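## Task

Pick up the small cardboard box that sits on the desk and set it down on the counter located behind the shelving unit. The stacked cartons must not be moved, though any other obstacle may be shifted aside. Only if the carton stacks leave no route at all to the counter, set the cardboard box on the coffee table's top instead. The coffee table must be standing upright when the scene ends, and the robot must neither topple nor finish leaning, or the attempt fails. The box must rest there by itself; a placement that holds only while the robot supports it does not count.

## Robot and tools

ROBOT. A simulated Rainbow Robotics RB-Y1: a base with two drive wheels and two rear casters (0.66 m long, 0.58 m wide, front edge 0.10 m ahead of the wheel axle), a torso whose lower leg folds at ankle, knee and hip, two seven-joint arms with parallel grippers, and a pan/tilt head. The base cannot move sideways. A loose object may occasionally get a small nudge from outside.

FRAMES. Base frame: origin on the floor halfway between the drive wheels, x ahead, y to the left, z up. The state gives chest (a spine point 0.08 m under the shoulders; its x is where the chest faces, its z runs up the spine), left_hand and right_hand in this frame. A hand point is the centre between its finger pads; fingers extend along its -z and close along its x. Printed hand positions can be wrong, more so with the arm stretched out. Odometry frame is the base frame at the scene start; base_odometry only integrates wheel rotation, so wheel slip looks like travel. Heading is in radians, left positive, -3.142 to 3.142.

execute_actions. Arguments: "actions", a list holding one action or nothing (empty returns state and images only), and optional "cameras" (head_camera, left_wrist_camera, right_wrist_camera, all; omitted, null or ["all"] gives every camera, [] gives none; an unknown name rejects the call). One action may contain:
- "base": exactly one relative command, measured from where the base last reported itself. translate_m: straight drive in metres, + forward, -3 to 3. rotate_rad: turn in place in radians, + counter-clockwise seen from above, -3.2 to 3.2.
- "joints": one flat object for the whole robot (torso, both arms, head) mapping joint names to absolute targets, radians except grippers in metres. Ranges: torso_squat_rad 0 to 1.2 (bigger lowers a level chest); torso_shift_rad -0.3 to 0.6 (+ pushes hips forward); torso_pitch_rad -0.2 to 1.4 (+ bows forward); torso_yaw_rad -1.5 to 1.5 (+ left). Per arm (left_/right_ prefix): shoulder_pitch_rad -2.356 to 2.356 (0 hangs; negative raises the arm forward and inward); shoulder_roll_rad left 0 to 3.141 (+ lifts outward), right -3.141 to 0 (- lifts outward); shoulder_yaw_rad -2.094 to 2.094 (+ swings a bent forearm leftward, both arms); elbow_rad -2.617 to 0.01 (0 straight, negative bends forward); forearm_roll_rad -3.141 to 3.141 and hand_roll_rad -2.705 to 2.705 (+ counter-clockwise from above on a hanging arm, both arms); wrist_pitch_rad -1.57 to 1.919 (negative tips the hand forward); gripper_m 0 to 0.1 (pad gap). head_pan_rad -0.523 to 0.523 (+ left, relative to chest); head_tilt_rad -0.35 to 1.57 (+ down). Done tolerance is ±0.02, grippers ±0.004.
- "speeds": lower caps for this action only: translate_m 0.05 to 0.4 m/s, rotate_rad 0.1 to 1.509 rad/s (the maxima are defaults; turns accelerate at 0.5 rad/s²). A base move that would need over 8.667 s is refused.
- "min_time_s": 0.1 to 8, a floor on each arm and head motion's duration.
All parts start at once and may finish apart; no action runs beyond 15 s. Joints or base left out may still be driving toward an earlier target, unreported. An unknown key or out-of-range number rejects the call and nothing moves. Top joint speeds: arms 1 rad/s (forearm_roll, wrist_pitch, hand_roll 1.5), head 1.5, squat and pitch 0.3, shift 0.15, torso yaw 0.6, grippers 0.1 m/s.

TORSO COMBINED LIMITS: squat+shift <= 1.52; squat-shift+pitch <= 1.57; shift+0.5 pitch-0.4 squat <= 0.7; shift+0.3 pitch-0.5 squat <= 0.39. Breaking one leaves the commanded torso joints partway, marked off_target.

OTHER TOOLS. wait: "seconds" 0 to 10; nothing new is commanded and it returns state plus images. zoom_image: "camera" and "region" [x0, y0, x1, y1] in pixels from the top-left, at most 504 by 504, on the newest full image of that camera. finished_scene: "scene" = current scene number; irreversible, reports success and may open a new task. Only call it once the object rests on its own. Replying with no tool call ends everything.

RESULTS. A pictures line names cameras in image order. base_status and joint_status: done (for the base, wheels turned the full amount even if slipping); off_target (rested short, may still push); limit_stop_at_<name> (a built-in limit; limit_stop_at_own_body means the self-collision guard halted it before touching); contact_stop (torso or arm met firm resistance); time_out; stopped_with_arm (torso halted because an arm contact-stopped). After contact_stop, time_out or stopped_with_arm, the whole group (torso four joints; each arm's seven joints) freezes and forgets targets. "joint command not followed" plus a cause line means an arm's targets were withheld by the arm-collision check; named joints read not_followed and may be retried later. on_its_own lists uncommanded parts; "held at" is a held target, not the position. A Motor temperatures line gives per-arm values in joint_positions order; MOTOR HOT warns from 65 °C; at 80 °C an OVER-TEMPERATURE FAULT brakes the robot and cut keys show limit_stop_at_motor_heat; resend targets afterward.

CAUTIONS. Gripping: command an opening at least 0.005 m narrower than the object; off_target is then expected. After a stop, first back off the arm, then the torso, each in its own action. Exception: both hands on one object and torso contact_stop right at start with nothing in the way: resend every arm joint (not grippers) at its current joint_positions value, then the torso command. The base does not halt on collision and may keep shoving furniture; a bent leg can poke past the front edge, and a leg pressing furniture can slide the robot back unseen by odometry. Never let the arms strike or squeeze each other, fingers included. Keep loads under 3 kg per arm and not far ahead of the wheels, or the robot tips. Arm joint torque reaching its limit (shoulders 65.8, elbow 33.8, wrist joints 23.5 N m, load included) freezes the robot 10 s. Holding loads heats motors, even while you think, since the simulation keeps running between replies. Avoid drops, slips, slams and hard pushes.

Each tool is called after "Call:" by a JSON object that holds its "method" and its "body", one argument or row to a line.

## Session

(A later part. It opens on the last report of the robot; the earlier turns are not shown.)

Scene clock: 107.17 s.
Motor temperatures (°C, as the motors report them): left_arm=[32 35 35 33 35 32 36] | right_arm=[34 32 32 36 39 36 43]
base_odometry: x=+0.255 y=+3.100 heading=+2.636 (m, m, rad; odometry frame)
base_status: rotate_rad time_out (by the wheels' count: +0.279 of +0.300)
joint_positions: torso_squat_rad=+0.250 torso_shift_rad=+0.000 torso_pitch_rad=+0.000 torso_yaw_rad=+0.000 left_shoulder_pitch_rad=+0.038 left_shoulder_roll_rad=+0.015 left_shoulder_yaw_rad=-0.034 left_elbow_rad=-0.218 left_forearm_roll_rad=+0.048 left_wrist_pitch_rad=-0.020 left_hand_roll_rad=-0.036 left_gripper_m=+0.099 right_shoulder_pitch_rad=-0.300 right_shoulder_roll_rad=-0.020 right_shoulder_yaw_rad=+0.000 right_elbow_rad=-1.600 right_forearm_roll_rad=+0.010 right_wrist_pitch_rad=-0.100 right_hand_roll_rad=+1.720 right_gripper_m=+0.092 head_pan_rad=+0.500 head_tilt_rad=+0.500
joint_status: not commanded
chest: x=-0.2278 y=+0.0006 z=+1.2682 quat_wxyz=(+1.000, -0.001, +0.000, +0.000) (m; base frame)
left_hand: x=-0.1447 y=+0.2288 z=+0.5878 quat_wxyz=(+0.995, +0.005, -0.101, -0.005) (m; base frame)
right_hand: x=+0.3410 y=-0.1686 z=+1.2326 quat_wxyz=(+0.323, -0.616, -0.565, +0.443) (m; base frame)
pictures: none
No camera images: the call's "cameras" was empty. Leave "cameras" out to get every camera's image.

Rear touched the wall; drive forward.

Call:
{"method": "execute_actions", "body": {
  "actions": [
    {"base":{"translate_m":0.5},"joints":{"head_pan_rad":0,"head_tilt_rad":0.7}}
  ],
  "cameras": ["head_camera","left_wrist_camera"]
}}

Scene clock: 109.93 s.
Motor temperatures (°C, as the motors report them): left_arm=[32 35 35 33 35 32 36] | right_arm=[34 32 32 36 39 36 43]
base_odometry: x=-0.182 y=+3.342 heading=+2.637 (m, m, rad; odometry frame)
base_status: done
joint_positions: torso_squat_rad=+0.250 torso_shift_rad=+0.000 torso_pitch_rad=+0.000 torso_yaw_rad=+0.000 left_shoulder_pitch_rad=+0.038 left_shoulder_roll_rad=+0.015 left_shoulder_yaw_rad=-0.034 left_elbow_rad=-0.218 left_forearm_roll_rad=+0.048 left_wrist_pitch_rad=-0.020 left_hand_roll_rad=-0.036 left_gripper_m=+0.099 right_shoulder_pitch_rad=-0.300 right_shoulder_roll_rad=-0.020 right_shoulder_yaw_rad=+0.000 right_elbow_rad=-1.600 right_forearm_roll_rad=+0.010 right_wrist_pitch_rad=-0.100 right_hand_roll_rad=+1.720 right_gripper_m=+0.092 head_pan_rad=+0.000 head_tilt_rad=+0.700
joint_status: all done
chest: x=-0.2280 y=-0.0007 z=+1.2682 quat_wxyz=(+1.000, +0.000, +0.000, +0.000) (m; base frame)
left_hand: x=-0.1447 y=+0.2287 z=+0.5882 quat_wxyz=(+0.995, +0.006, -0.101, -0.005) (m; base frame)
right_hand: x=+0.3408 y=-0.1698 z=+1.2325 quat_wxyz=(+0.324, -0.616, -0.566, +0.442) (m; base frame)
pictures: head_camera, left_wrist_camera
Images, in order (width x height): head_camera 896x504, left_wrist_camera 644x364.

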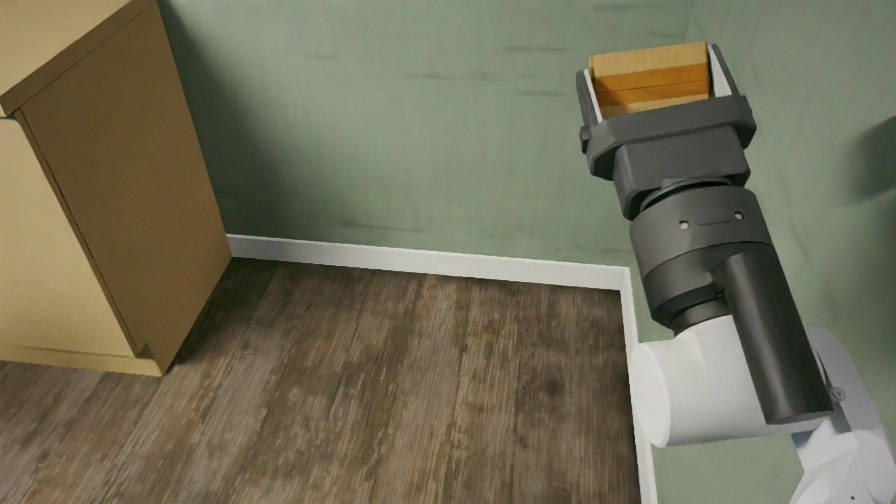

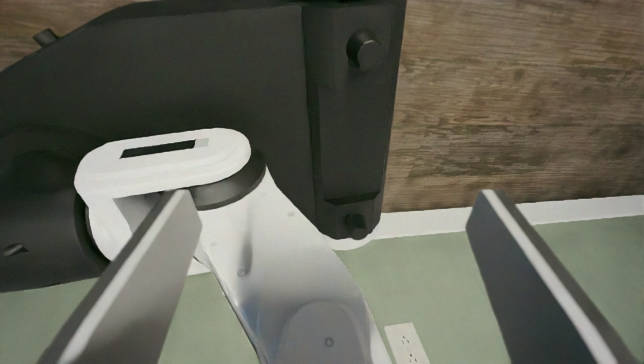

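Call:
{"method": "execute_actions", "body": {
  "actions": [
    {"base":{"translate_m":0.25}}
  ],
  "cameras": []
}}

Call:
{"method": "execute_actions", "body": {
  "actions": [
    {"base":{"rotate_rad":0.3}}
  ],
  "cameras": []
}}

Call:
{"method": "execute_actions", "body": {
  "actions": [
    {"base":{"translate_m":0.2}}
  ],
  "cameras": []
}}

Call:
{"method": "execute_actions", "body": {
  "actions": [
    {"base":{"rotate_rad":0.4},"joints":{"head_tilt_rad":0.6}}
  ],
  "cameras": ["head_camera","left_wrist_camera"]
}}

Scene clock: 112.17 s.
Motor temperatures (°C, as the motors report them): left_arm=[32 35 35 33 35 32 36] | right_arm=[34 32 32 36 39 36 43]
base_odometry: x=-0.401 y=+3.463 heading=+2.638 (m, m, rad; odometry frame)
base_status: done
joint_positions: torso_squat_rad=+0.250 torso_shift_rad=+0.000 torso_pitch_rad=+0.000 torso_yaw_rad=+0.000 left_shoulder_pitch_rad=+0.038 left_shoulder_roll_rad=+0.015 left_shoulder_yaw_rad=-0.034 left_elbow_rad=-0.218 left_forearm_roll_rad=+0.048 left_wrist_pitch_rad=-0.020 left_hand_roll_rad=-0.036 left_gripper_m=+0.099 right_shoulder_pitch_rad=-0.300 right_shoulder_roll_rad=-0.020 right_shoulder_yaw_rad=+0.000 right_elbow_rad=-1.600 right_forearm_roll_rad=+0.010 right_wrist_pitch_rad=-0.100 right_hand_roll_rad=+1.720 right_gripper_m=+0.092 head_pan_rad=+0.000 head_tilt_rad=+0.700
joint_status: not commanded
chest: x=-0.2280 y=-0.0007 z=+1.2682 quat_wxyz=(+1.000, +0.000, +0.000, +0.000) (m; base frame)
left_hand: x=-0.1446 y=+0.2287 z=+0.5882 quat_wxyz=(+0.995, +0.006, -0.101, -0.005) (m; base frame)
right_hand: x=+0.3409 y=-0.1698 z=+1.2325 quat_wxyz=(+0.324, -0.616, -0.566, +0.442) (m; base frame)
pictures: none
No camera images: the call's "cameras" was empty. Leave "cameras" out to get every camera's image.

Scene clock: 114.03 s.
Motor temperatures (°C, as the motors report them): left_arm=[32 35 35 33 35 32 36] | right_arm=[34 32 32 36 39 36 43]
base_odometry: x=-0.401 y=+3.463 heading=+2.938 (m, m, rad; odometry frame)
base_status: done
joint_positions: torso_squat_rad=+0.250 torso_shift_rad=+0.000 torso_pitch_rad=+0.000 torso_yaw_rad=+0.000 left_shoulder_pitch_rad=+0.038 left_shoulder_roll_rad=+0.015 left_shoulder_yaw_rad=-0.034 left_elbow_rad=-0.218 left_forearm_roll_rad=+0.048 left_wrist_pitch_rad=-0.020 left_hand_roll_rad=-0.036 left_gripper_m=+0.099 right_shoulder_pitch_rad=-0.300 right_shoulder_roll_rad=-0.020 right_shoulder_yaw_rad=+0.000 right_elbow_rad=-1.600 right_forearm_roll_rad=+0.010 right_wrist_pitch_rad=-0.100 right_hand_roll_rad=+1.720 right_gripper_m=+0.092 head_pan_rad=+0.000 head_tilt_rad=+0.700
joint_status: not commanded
chest: x=-0.2280 y=-0.0007 z=+1.2682 quat_wxyz=(+1.000, +0.000, +0.000, +0.000) (m; base frame)
left_hand: x=-0.1446 y=+0.2287 z=+0.5882 quat_wxyz=(+0.995, +0.006, -0.101, -0.005) (m; base frame)
right_hand: x=+0.3408 y=-0.1698 z=+1.2325 quat_wxyz=(+0.324, -0.616, -0.566, +0.442) (m; base frame)
pictures: none
No camera images: the call's "cameras" was empty. Leave "cameras" out to get every camera's image.

Scene clock: 115.80 s.
Motor temperatures (°C, as the motors report them): left_arm=[32 35 35 33 35 32 36] | right_arm=[34 32 32 36 39 36 43]
base_odometry: x=-0.597 y=+3.503 heading=+2.939 (m, m, rad; odometry frame)
base_status: done
joint_positions: torso_squat_rad=+0.250 torso_shift_rad=+0.000 torso_pitch_rad=+0.000 torso_yaw_rad=+0.000 left_shoulder_pitch_rad=+0.038 left_shoulder_roll_rad=+0.015 left_shoulder_yaw_rad=-0.034 left_elbow_rad=-0.218 left_forearm_roll_rad=+0.048 left_wrist_pitch_rad=-0.020 left_hand_roll_rad=-0.036 left_gripper_m=+0.099 right_shoulder_pitch_rad=-0.300 right_shoulder_roll_rad=-0.020 right_shoulder_yaw_rad=+0.000 right_elbow_rad=-1.600 right_forearm_roll_rad=+0.010 right_wrist_pitch_rad=-0.100 right_hand_roll_rad=+1.720 right_gripper_m=+0.092 head_pan_rad=+0.000 head_tilt_rad=+0.700
joint_status: not commanded
chest: x=-0.2280 y=-0.0007 z=+1.2682 quat_wxyz=(+1.000, +0.000, +0.000, +0.000) (m; base frame)
left_hand: x=-0.1446 y=+0.2287 z=+0.5882 quat_wxyz=(+0.995, +0.006, -0.101, -0.005) (m; base frame)
right_hand: x=+0.3409 y=-0.1698 z=+1.2325 quat_wxyz=(+0.324, -0.616, -0.566, +0.442) (m; base frame)
pictures: none
No camera images: the call's "cameras" was empty. Leave "cameras" out to get every camera's image.

Scene clock: 120.10 s.
Motor temperatures (°C, as the motors report them): left_arm=[32 35 35 33 35 32 36] | right_arm=[34 32 32 36 39 36 43]
base_odometry: x=-0.597 y=+3.503 heading=-2.950 (m, m, rad; odometry frame)
base_status: rotate_rad time_out (by the wheels' count: +0.395 of +0.400)
joint_positions: torso_squat_rad=+0.250 torso_shift_rad=+0.000 torso_pitch_rad=+0.000 torso_yaw_rad=+0.000 left_shoulder_pitch_rad=+0.038 left_shoulder_roll_rad=+0.015 left_shoulder_yaw_rad=-0.034 left_elbow_rad=-0.218 left_forearm_roll_rad=+0.048 left_wrist_pitch_rad=-0.020 left_hand_roll_rad=-0.036 left_gripper_m=+0.099 right_shoulder_pitch_rad=-0.300 right_shoulder_roll_rad=-0.020 right_shoulder_yaw_rad=+0.000 right_elbow_rad=-1.600 right_forearm_roll_rad=+0.010 right_wrist_pitch_rad=-0.100 right_hand_roll_rad=+1.720 right_gripper_m=+0.092 head_pan_rad=+0.000 head_tilt_rad=+0.600
joint_status: all done
chest: x=-0.2280 y=-0.0007 z=+1.2682 quat_wxyz=(+1.000, +0.000, +0.000, +0.000) (m; base frame)
left_hand: x=-0.1447 y=+0.2287 z=+0.5882 quat_wxyz=(+0.995, +0.006, -0.101, -0.005) (m; base frame)
right_hand: x=+0.3408 y=-0.1698 z=+1.2326 quat_wxyz=(+0.324, -0.616, -0.566, +0.442) (m; base frame)
pictures: head_camera, left_wrist_camera
Images, in order (width x height): head_camera 896x504, left_wrist_camera 644x364.

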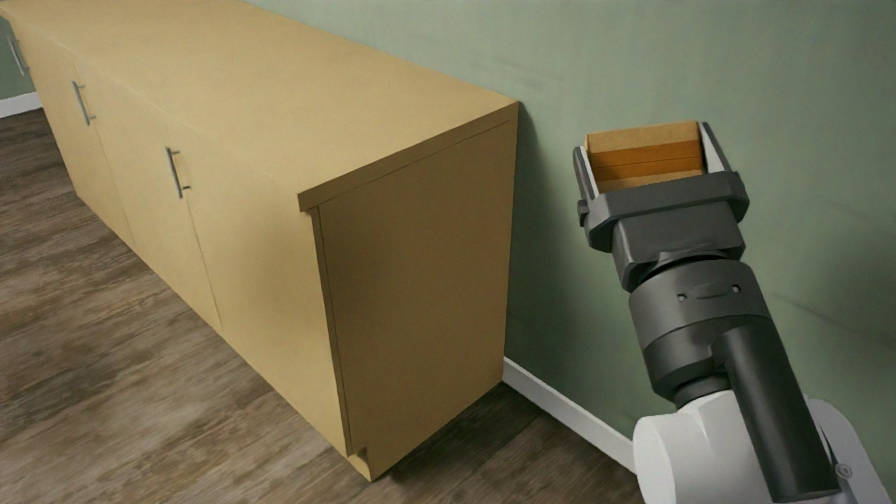

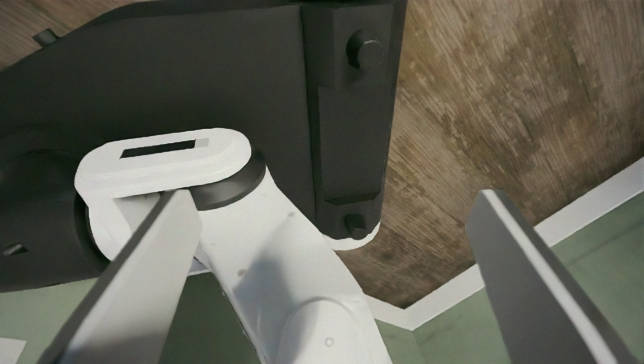

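Call:
{"method": "execute_actions", "body": {
  "actions": [
    {"base":{"translate_m":0.5},"joints":{"torso_yaw_rad":0.35,"torso_squat_rad":0.05,"right_shoulder_pitch_rad":-1.2,"right_shoulder_roll_rad":-0.1,"right_shoulder_yaw_rad":-0.3,"right_elbow_rad":-0.6},"min_time_s":2,"speeds":{"translate_m":0.2}}
  ],
  "cameras": ["head_camera","right_wrist_camera"]
}}

Scene clock: 123.70 s.
Motor temperatures (°C, as the motors report them): left_arm=[32 35 35 33 35 32 36] | right_arm=[34 32 32 36 39 36 43]
base_odometry: x=-1.088 y=+3.408 heading=-2.949 (m, m, rad; odometry frame)
base_status: done
joint_positions: torso_squat_rad=+0.050 torso_shift_rad=+0.000 torso_pitch_rad=+0.000 torso_yaw_rad=+0.350 left_shoulder_pitch_rad=+0.038 left_shoulder_roll_rad=+0.015 left_shoulder_yaw_rad=-0.034 left_elbow_rad=-0.218 left_forearm_roll_rad=+0.048 left_wrist_pitch_rad=-0.020 left_hand_roll_rad=-0.036 left_gripper_m=+0.099 right_shoulder_pitch_rad=-1.200 right_shoulder_roll_rad=-0.100 right_shoulder_yaw_rad=-0.300 right_elbow_rad=-0.600 right_forearm_roll_rad=+0.010 right_wrist_pitch_rad=-0.100 right_hand_roll_rad=+1.720 right_gripper_m=+0.092 head_pan_rad=+0.000 head_tilt_rad=+0.600
joint_status: all done
chest: x=-0.2280 y=-0.0007 z=+1.2891 quat_wxyz=(+0.985, +0.000, +0.000, +0.174) (m; base frame)
left_hand: x=-0.2283 y=+0.2434 z=+0.6091 quat_wxyz=(+0.981, +0.024, -0.098, +0.168) (m; base frame)
right_hand: x=+0.5126 y=+0.1250 z=+1.3587 quat_wxyz=(+0.284, -0.466, -0.646, +0.534) (m; base frame)
pictures: head_camera, right_wrist_camera
Images, in order (width x height): head_camera 896x504, right_wrist_camera 644x364.

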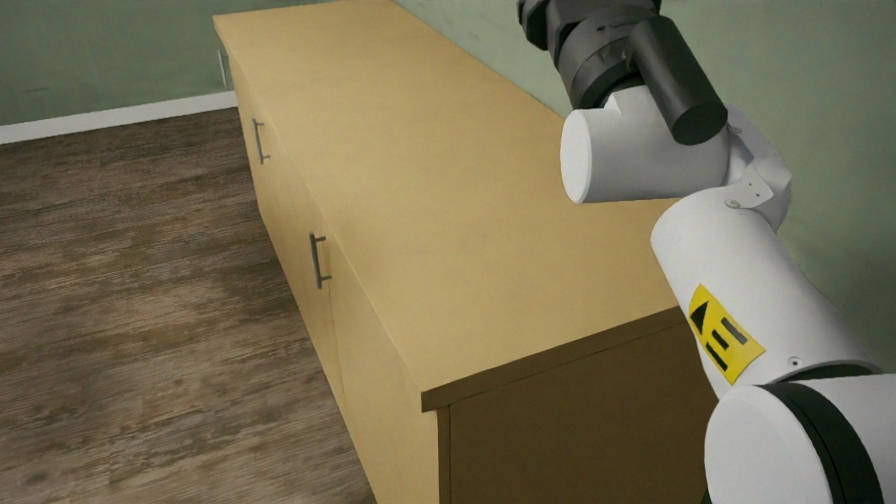

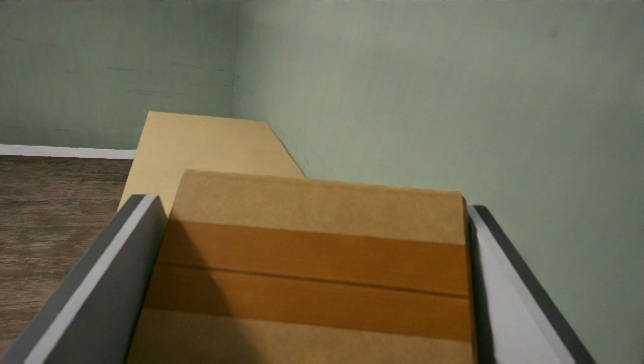

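Call:
{"method": "execute_actions", "body": {
  "actions": [
    {"joints":{"torso_pitch_rad":0.45,"right_shoulder_pitch_rad":-1.25,"right_elbow_rad":-0.4,"right_wrist_pitch_rad":0.0,"head_tilt_rad":0.3},"min_time_s":2}
  ],
  "cameras": ["head_camera","right_wrist_camera"]
}}

Scene clock: 126.33 s.
Motor temperatures (°C, as the motors report them): left_arm=[32 35 35 33 35 32 36] | right_arm=[34 32 32 36 39 36 43]
base_odometry: x=-1.088 y=+3.408 heading=-2.949 (m, m, rad; odometry frame)
base_status: not commanded
joint_positions: torso_squat_rad=+0.050 torso_shift_rad=-0.001 torso_pitch_rad=+0.424 torso_yaw_rad=+0.350 left_shoulder_pitch_rad=+0.038 left_shoulder_roll_rad=+0.015 left_shoulder_yaw_rad=-0.034 left_elbow_rad=-0.218 left_forearm_roll_rad=+0.048 left_wrist_pitch_rad=-0.020 left_hand_roll_rad=-0.036 left_gripper_m=+0.099 right_shoulder_pitch_rad=-1.252 right_shoulder_roll_rad=-0.101 right_shoulder_yaw_rad=-0.299 right_elbow_rad=-0.415 right_forearm_roll_rad=+0.010 right_wrist_pitch_rad=-0.015 right_hand_roll_rad=+1.720 right_gripper_m=+0.090 head_pan_rad=+0.000 head_tilt_rad=+0.300
joint_status: torso_pitch_rad contact_stop (moved +0.424 of +0.450); right_elbow_rad contact_stop (moved +0.185 of +0.200); right_wrist_pitch_rad contact_stop (moved +0.085 of +0.100); the others done
on_its_own: torso_pitch_rad is held at +0.424, not at your +0.450, since a contact_stop
chest: x=-0.1013 y=-0.0007 z=+1.2616 quat_wxyz=(+0.963, +0.037, +0.207, +0.170) (m; base frame)
left_hand: x=-0.3815 y=+0.2433 z=+0.6421 quat_wxyz=(+0.979, +0.058, +0.110, +0.159) (m; base frame)
right_hand: x=+0.5762 y=+0.1431 z=+0.9530 quat_wxyz=(+0.431, -0.281, -0.512, +0.687) (m; base frame)
pictures: head_camera, right_wrist_camera
Images, in order (width x height): head_camera 896x504, right_wrist_camera 644x364.

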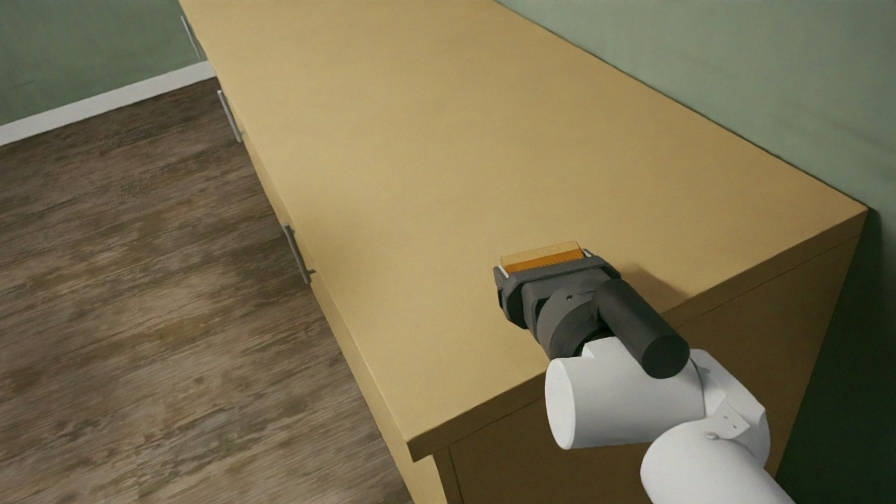

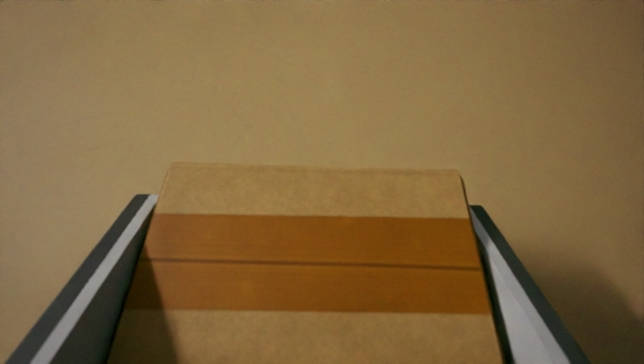

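Call:
{"method": "execute_actions", "body": {
  "actions": [
    {"joints":{"torso_pitch_rad":0.38,"right_shoulder_pitch_rad":-1.252,"right_shoulder_roll_rad":-0.1,"right_shoulder_yaw_rad":-0.3,"right_elbow_rad":-0.415,"right_forearm_roll_rad":0.01,"right_wrist_pitch_rad":-0.015,"right_hand_roll_rad":1.72}}
  ],
  "cameras": []
}}

Call:
{"method": "execute_actions", "body": {
  "actions": [
    {"base":{"translate_m":0.12},"speeds":{"translate_m":0.1}}
  ],
  "cameras": []
}}

Call:
{"method": "execute_actions", "body": {
  "actions": [
    {"joints":{"torso_pitch_rad":0.41}}
  ],
  "cameras": []
}}

Call:
{"method": "execute_actions", "body": {
  "actions": [
    {"joints":{"right_gripper_m":0.1}}
  ],
  "cameras": ["head_camera","right_wrist_camera"]
}}

Call:
{"method": "execute_actions", "body": {
  "actions": [
    {"base":{"translate_m":-0.2},"speeds":{"translate_m":0.1}}
  ],
  "cameras": ["head_camera","right_wrist_camera"]
}}

Scene clock: 127.40 s.
Motor temperatures (°C, as the motors report them): left_arm=[32 35 35 33 35 32 36] | right_arm=[34 32 32 36 39 36 43]
base_odometry: x=-1.088 y=+3.408 heading=-2.949 (m, m, rad; odometry frame)
base_status: not commanded
joint_positions: torso_squat_rad=+0.050 torso_shift_rad=-0.001 torso_pitch_rad=+0.380 torso_yaw_rad=+0.350 left_shoulder_pitch_rad=+0.038 left_shoulder_roll_rad=+0.015 left_shoulder_yaw_rad=-0.034 left_elbow_rad=-0.218 left_forearm_roll_rad=+0.048 left_wrist_pitch_rad=-0.020 left_hand_roll_rad=-0.036 left_gripper_m=+0.099 right_shoulder_pitch_rad=-1.252 right_shoulder_roll_rad=-0.100 right_shoulder_yaw_rad=-0.300 right_elbow_rad=-0.415 right_forearm_roll_rad=+0.010 right_wrist_pitch_rad=-0.015 right_hand_roll_rad=+1.720 right_gripper_m=+0.090 head_pan_rad=+0.000 head_tilt_rad=+0.300
joint_status: all done
chest: x=-0.1139 y=-0.0007 z=+1.2670 quat_wxyz=(+0.967, +0.033, +0.186, +0.171) (m; base frame)
left_hand: x=-0.3665 y=+0.2433 z=+0.6357 quat_wxyz=(+0.981, +0.055, +0.089, +0.161) (m; base frame)
right_hand: x=+0.5762 y=+0.1438 z=+0.9886 quat_wxyz=(+0.420, -0.296, -0.522, +0.681) (m; base frame)
pictures: none
No camera images: the call's "cameras" was empty. Leave "cameras" out to get every camera's image.

Scene clock: 129.17 s.
Motor temperatures (°C, as the motors report them): left_arm=[32 35 35 33 35 32 36] | right_arm=[34 32 32 36 39 36 43]
base_odometry: x=-1.206 y=+3.385 heading=-2.948 (m, m, rad; odometry frame)
base_status: done
joint_positions: torso_squat_rad=+0.050 torso_shift_rad=-0.001 torso_pitch_rad=+0.380 torso_yaw_rad=+0.350 left_shoulder_pitch_rad=+0.038 left_shoulder_roll_rad=+0.015 left_shoulder_yaw_rad=-0.034 left_elbow_rad=-0.218 left_forearm_roll_rad=+0.048 left_wrist_pitch_rad=-0.020 left_hand_roll_rad=-0.036 left_gripper_m=+0.099 right_shoulder_pitch_rad=-1.252 right_shoulder_roll_rad=-0.100 right_shoulder_yaw_rad=-0.300 right_elbow_rad=-0.415 right_forearm_roll_rad=+0.010 right_wrist_pitch_rad=-0.015 right_hand_roll_rad=+1.720 right_gripper_m=+0.090 head_pan_rad=+0.000 head_tilt_rad=+0.300
joint_status: not commanded
chest: x=-0.1138 y=-0.0007 z=+1.2670 quat_wxyz=(+0.967, +0.033, +0.186, +0.171) (m; base frame)
left_hand: x=-0.3664 y=+0.2434 z=+0.6357 quat_wxyz=(+0.981, +0.055, +0.089, +0.161) (m; base frame)
right_hand: x=+0.5762 y=+0.1438 z=+0.9885 quat_wxyz=(+0.420, -0.296, -0.522, +0.681) (m; base frame)
pictures: none
No camera images: the call's "cameras" was empty. Leave "cameras" out to get every camera's image.

Scene clock: 129.90 s.
Motor temperatures (°C, as the motors report them): left_arm=[32 35 35 33 35 32 36] | right_arm=[34 32 32 36 39 36 43]
base_odometry: x=-1.206 y=+3.385 heading=-2.948 (m, m, rad; odometry frame)
base_status: not commanded
joint_positions: torso_squat_rad=+0.050 torso_shift_rad=-0.001 torso_pitch_rad=+0.410 torso_yaw_rad=+0.350 left_shoulder_pitch_rad=+0.038 left_shoulder_roll_rad=+0.015 left_shoulder_yaw_rad=-0.034 left_elbow_rad=-0.218 left_forearm_roll_rad=+0.048 left_wrist_pitch_rad=-0.020 left_hand_roll_rad=-0.036 left_gripper_m=+0.099 right_shoulder_pitch_rad=-1.252 right_shoulder_roll_rad=-0.100 right_shoulder_yaw_rad=-0.300 right_elbow_rad=-0.415 right_forearm_roll_rad=+0.010 right_wrist_pitch_rad=-0.015 right_hand_roll_rad=+1.720 right_gripper_m=+0.090 head_pan_rad=+0.000 head_tilt_rad=+0.300
joint_status: all done
chest: x=-0.1052 y=-0.0007 z=+1.2634 quat_wxyz=(+0.964, +0.036, +0.200, +0.171) (m; base frame)
left_hand: x=-0.3767 y=+0.2434 z=+0.6400 quat_wxyz=(+0.980, +0.057, +0.103, +0.160) (m; base frame)
right_hand: x=+0.5761 y=+0.1438 z=+0.9643 quat_wxyz=(+0.428, -0.286, -0.516, +0.685) (m; base frame)
pictures: none
No camera images: the call's "cameras" was empty. Leave "cameras" out to get every camera's image.

Scene clock: 130.67 s.
Motor temperatures (°C, as the motors report them): left_arm=[32 35 35 33 35 32 36] | right_arm=[34 32 32 36 39 36 43]
base_odometry: x=-1.206 y=+3.385 heading=-2.948 (m, m, rad; odometry frame)
base_status: not commanded
joint_positions: torso_squat_rad=+0.050 torso_shift_rad=-0.001 torso_pitch_rad=+0.410 torso_yaw_rad=+0.350 left_shoulder_pitch_rad=+0.038 left_shoulder_roll_rad=+0.015 left_shoulder_yaw_rad=-0.034 left_elbow_rad=-0.218 left_forearm_roll_rad=+0.048 left_wrist_pitch_rad=-0.020 left_hand_roll_rad=-0.036 left_gripper_m=+0.099 right_shoulder_pitch_rad=-1.252 right_shoulder_roll_rad=-0.100 right_shoulder_yaw_rad=-0.300 right_elbow_rad=-0.415 right_forearm_roll_rad=+0.010 right_wrist_pitch_rad=-0.015 right_hand_roll_rad=+1.720 right_gripper_m=+0.100 head_pan_rad=+0.000 head_tilt_rad=+0.300
joint_status: all done
chest: x=-0.1052 y=-0.0007 z=+1.2634 quat_wxyz=(+0.964, +0.036, +0.200, +0.171) (m; base frame)
left_hand: x=-0.3767 y=+0.2434 z=+0.6400 quat_wxyz=(+0.980, +0.057, +0.103, +0.160) (m; base frame)
right_hand: x=+0.5761 y=+0.1438 z=+0.9644 quat_wxyz=(+0.428, -0.286, -0.516, +0.685) (m; base frame)
pictures: head_camera, right_wrist_camera
Images, in order (width x height): head_camera 896x504, right_wrist_camera 644x364.

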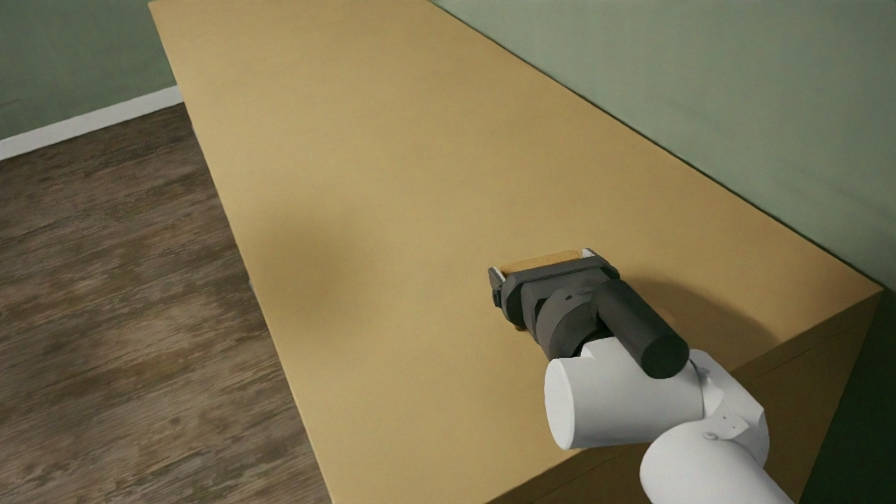

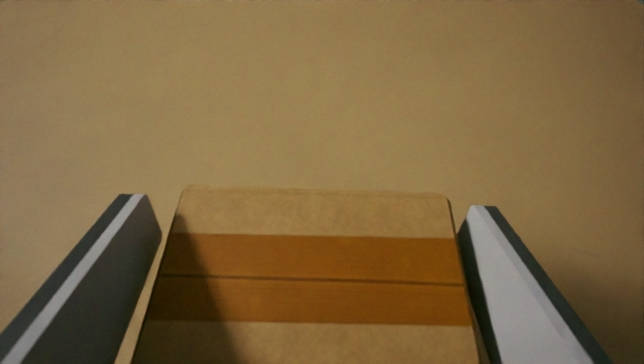

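Scene clock: 133.30 s.
Motor temperatures (°C, as the motors report them): left_arm=[32 35 35 33 35 32 36] | right_arm=[34 32 32 36 39 36 43]
base_odometry: x=-1.010 y=+3.423 heading=-2.948 (m, m, rad; odometry frame)
base_status: done
joint_positions: torso_squat_rad=+0.050 torso_shift_rad=-0.001 torso_pitch_rad=+0.410 torso_yaw_rad=+0.350 left_shoulder_pitch_rad=+0.038 left_shoulder_roll_rad=+0.015 left_shoulder_yaw_rad=-0.034 left_elbow_rad=-0.218 left_forearm_roll_rad=+0.048 left_wrist_pitch_rad=-0.020 left_hand_roll_rad=-0.036 left_gripper_m=+0.099 right_shoulder_pitch_rad=-1.252 right_shoulder_roll_rad=-0.100 right_shoulder_yaw_rad=-0.300 right_elbow_rad=-0.415 right_forearm_roll_rad=+0.010 right_wrist_pitch_rad=-0.015 right_hand_roll_rad=+1.720 right_gripper_m=+0.100 head_pan_rad=+0.000 head_tilt_rad=+0.300
joint_status: not commanded
chest: x=-0.1053 y=-0.0007 z=+1.2634 quat_wxyz=(+0.964, +0.036, +0.200, +0.171) (m; base frame)
left_hand: x=-0.3767 y=+0.2433 z=+0.6400 quat_wxyz=(+0.980, +0.057, +0.103, +0.160) (m; base frame)
right_hand: x=+0.5760 y=+0.1439 z=+0.9645 quat_wxyz=(+0.428, -0.286, -0.516, +0.685) (m; base frame)
pictures: head_camera, right_wrist_camera
Images, in order (width x height): head_camera 896x504, right_wrist_camera 644x364.

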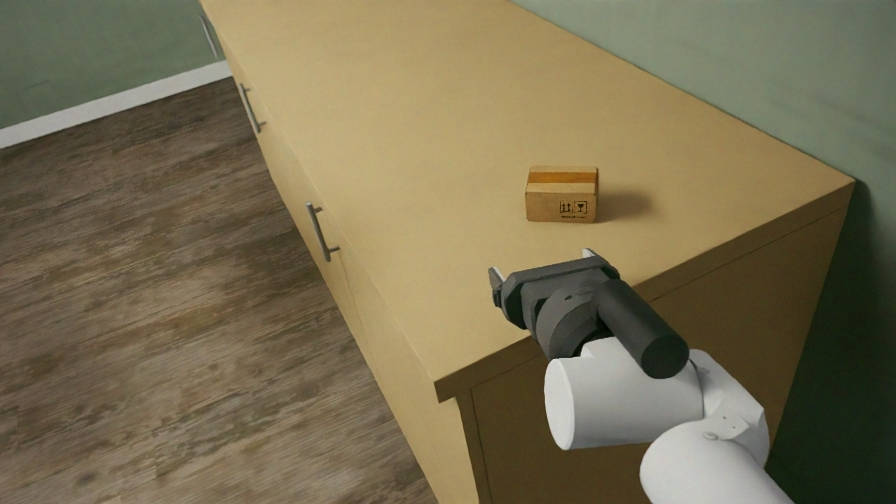

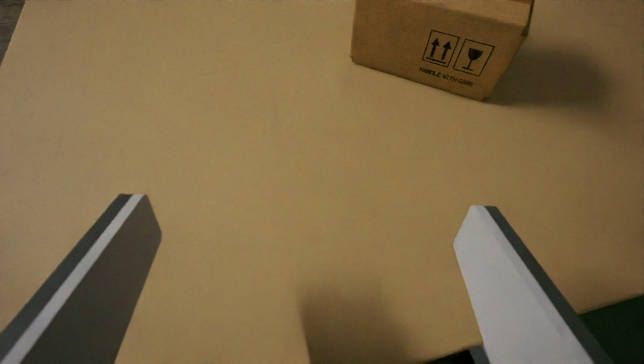

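Call:
{"method": "finished_scene", "body": {
  "scene": 1
}}

The scene is finished: the task was done.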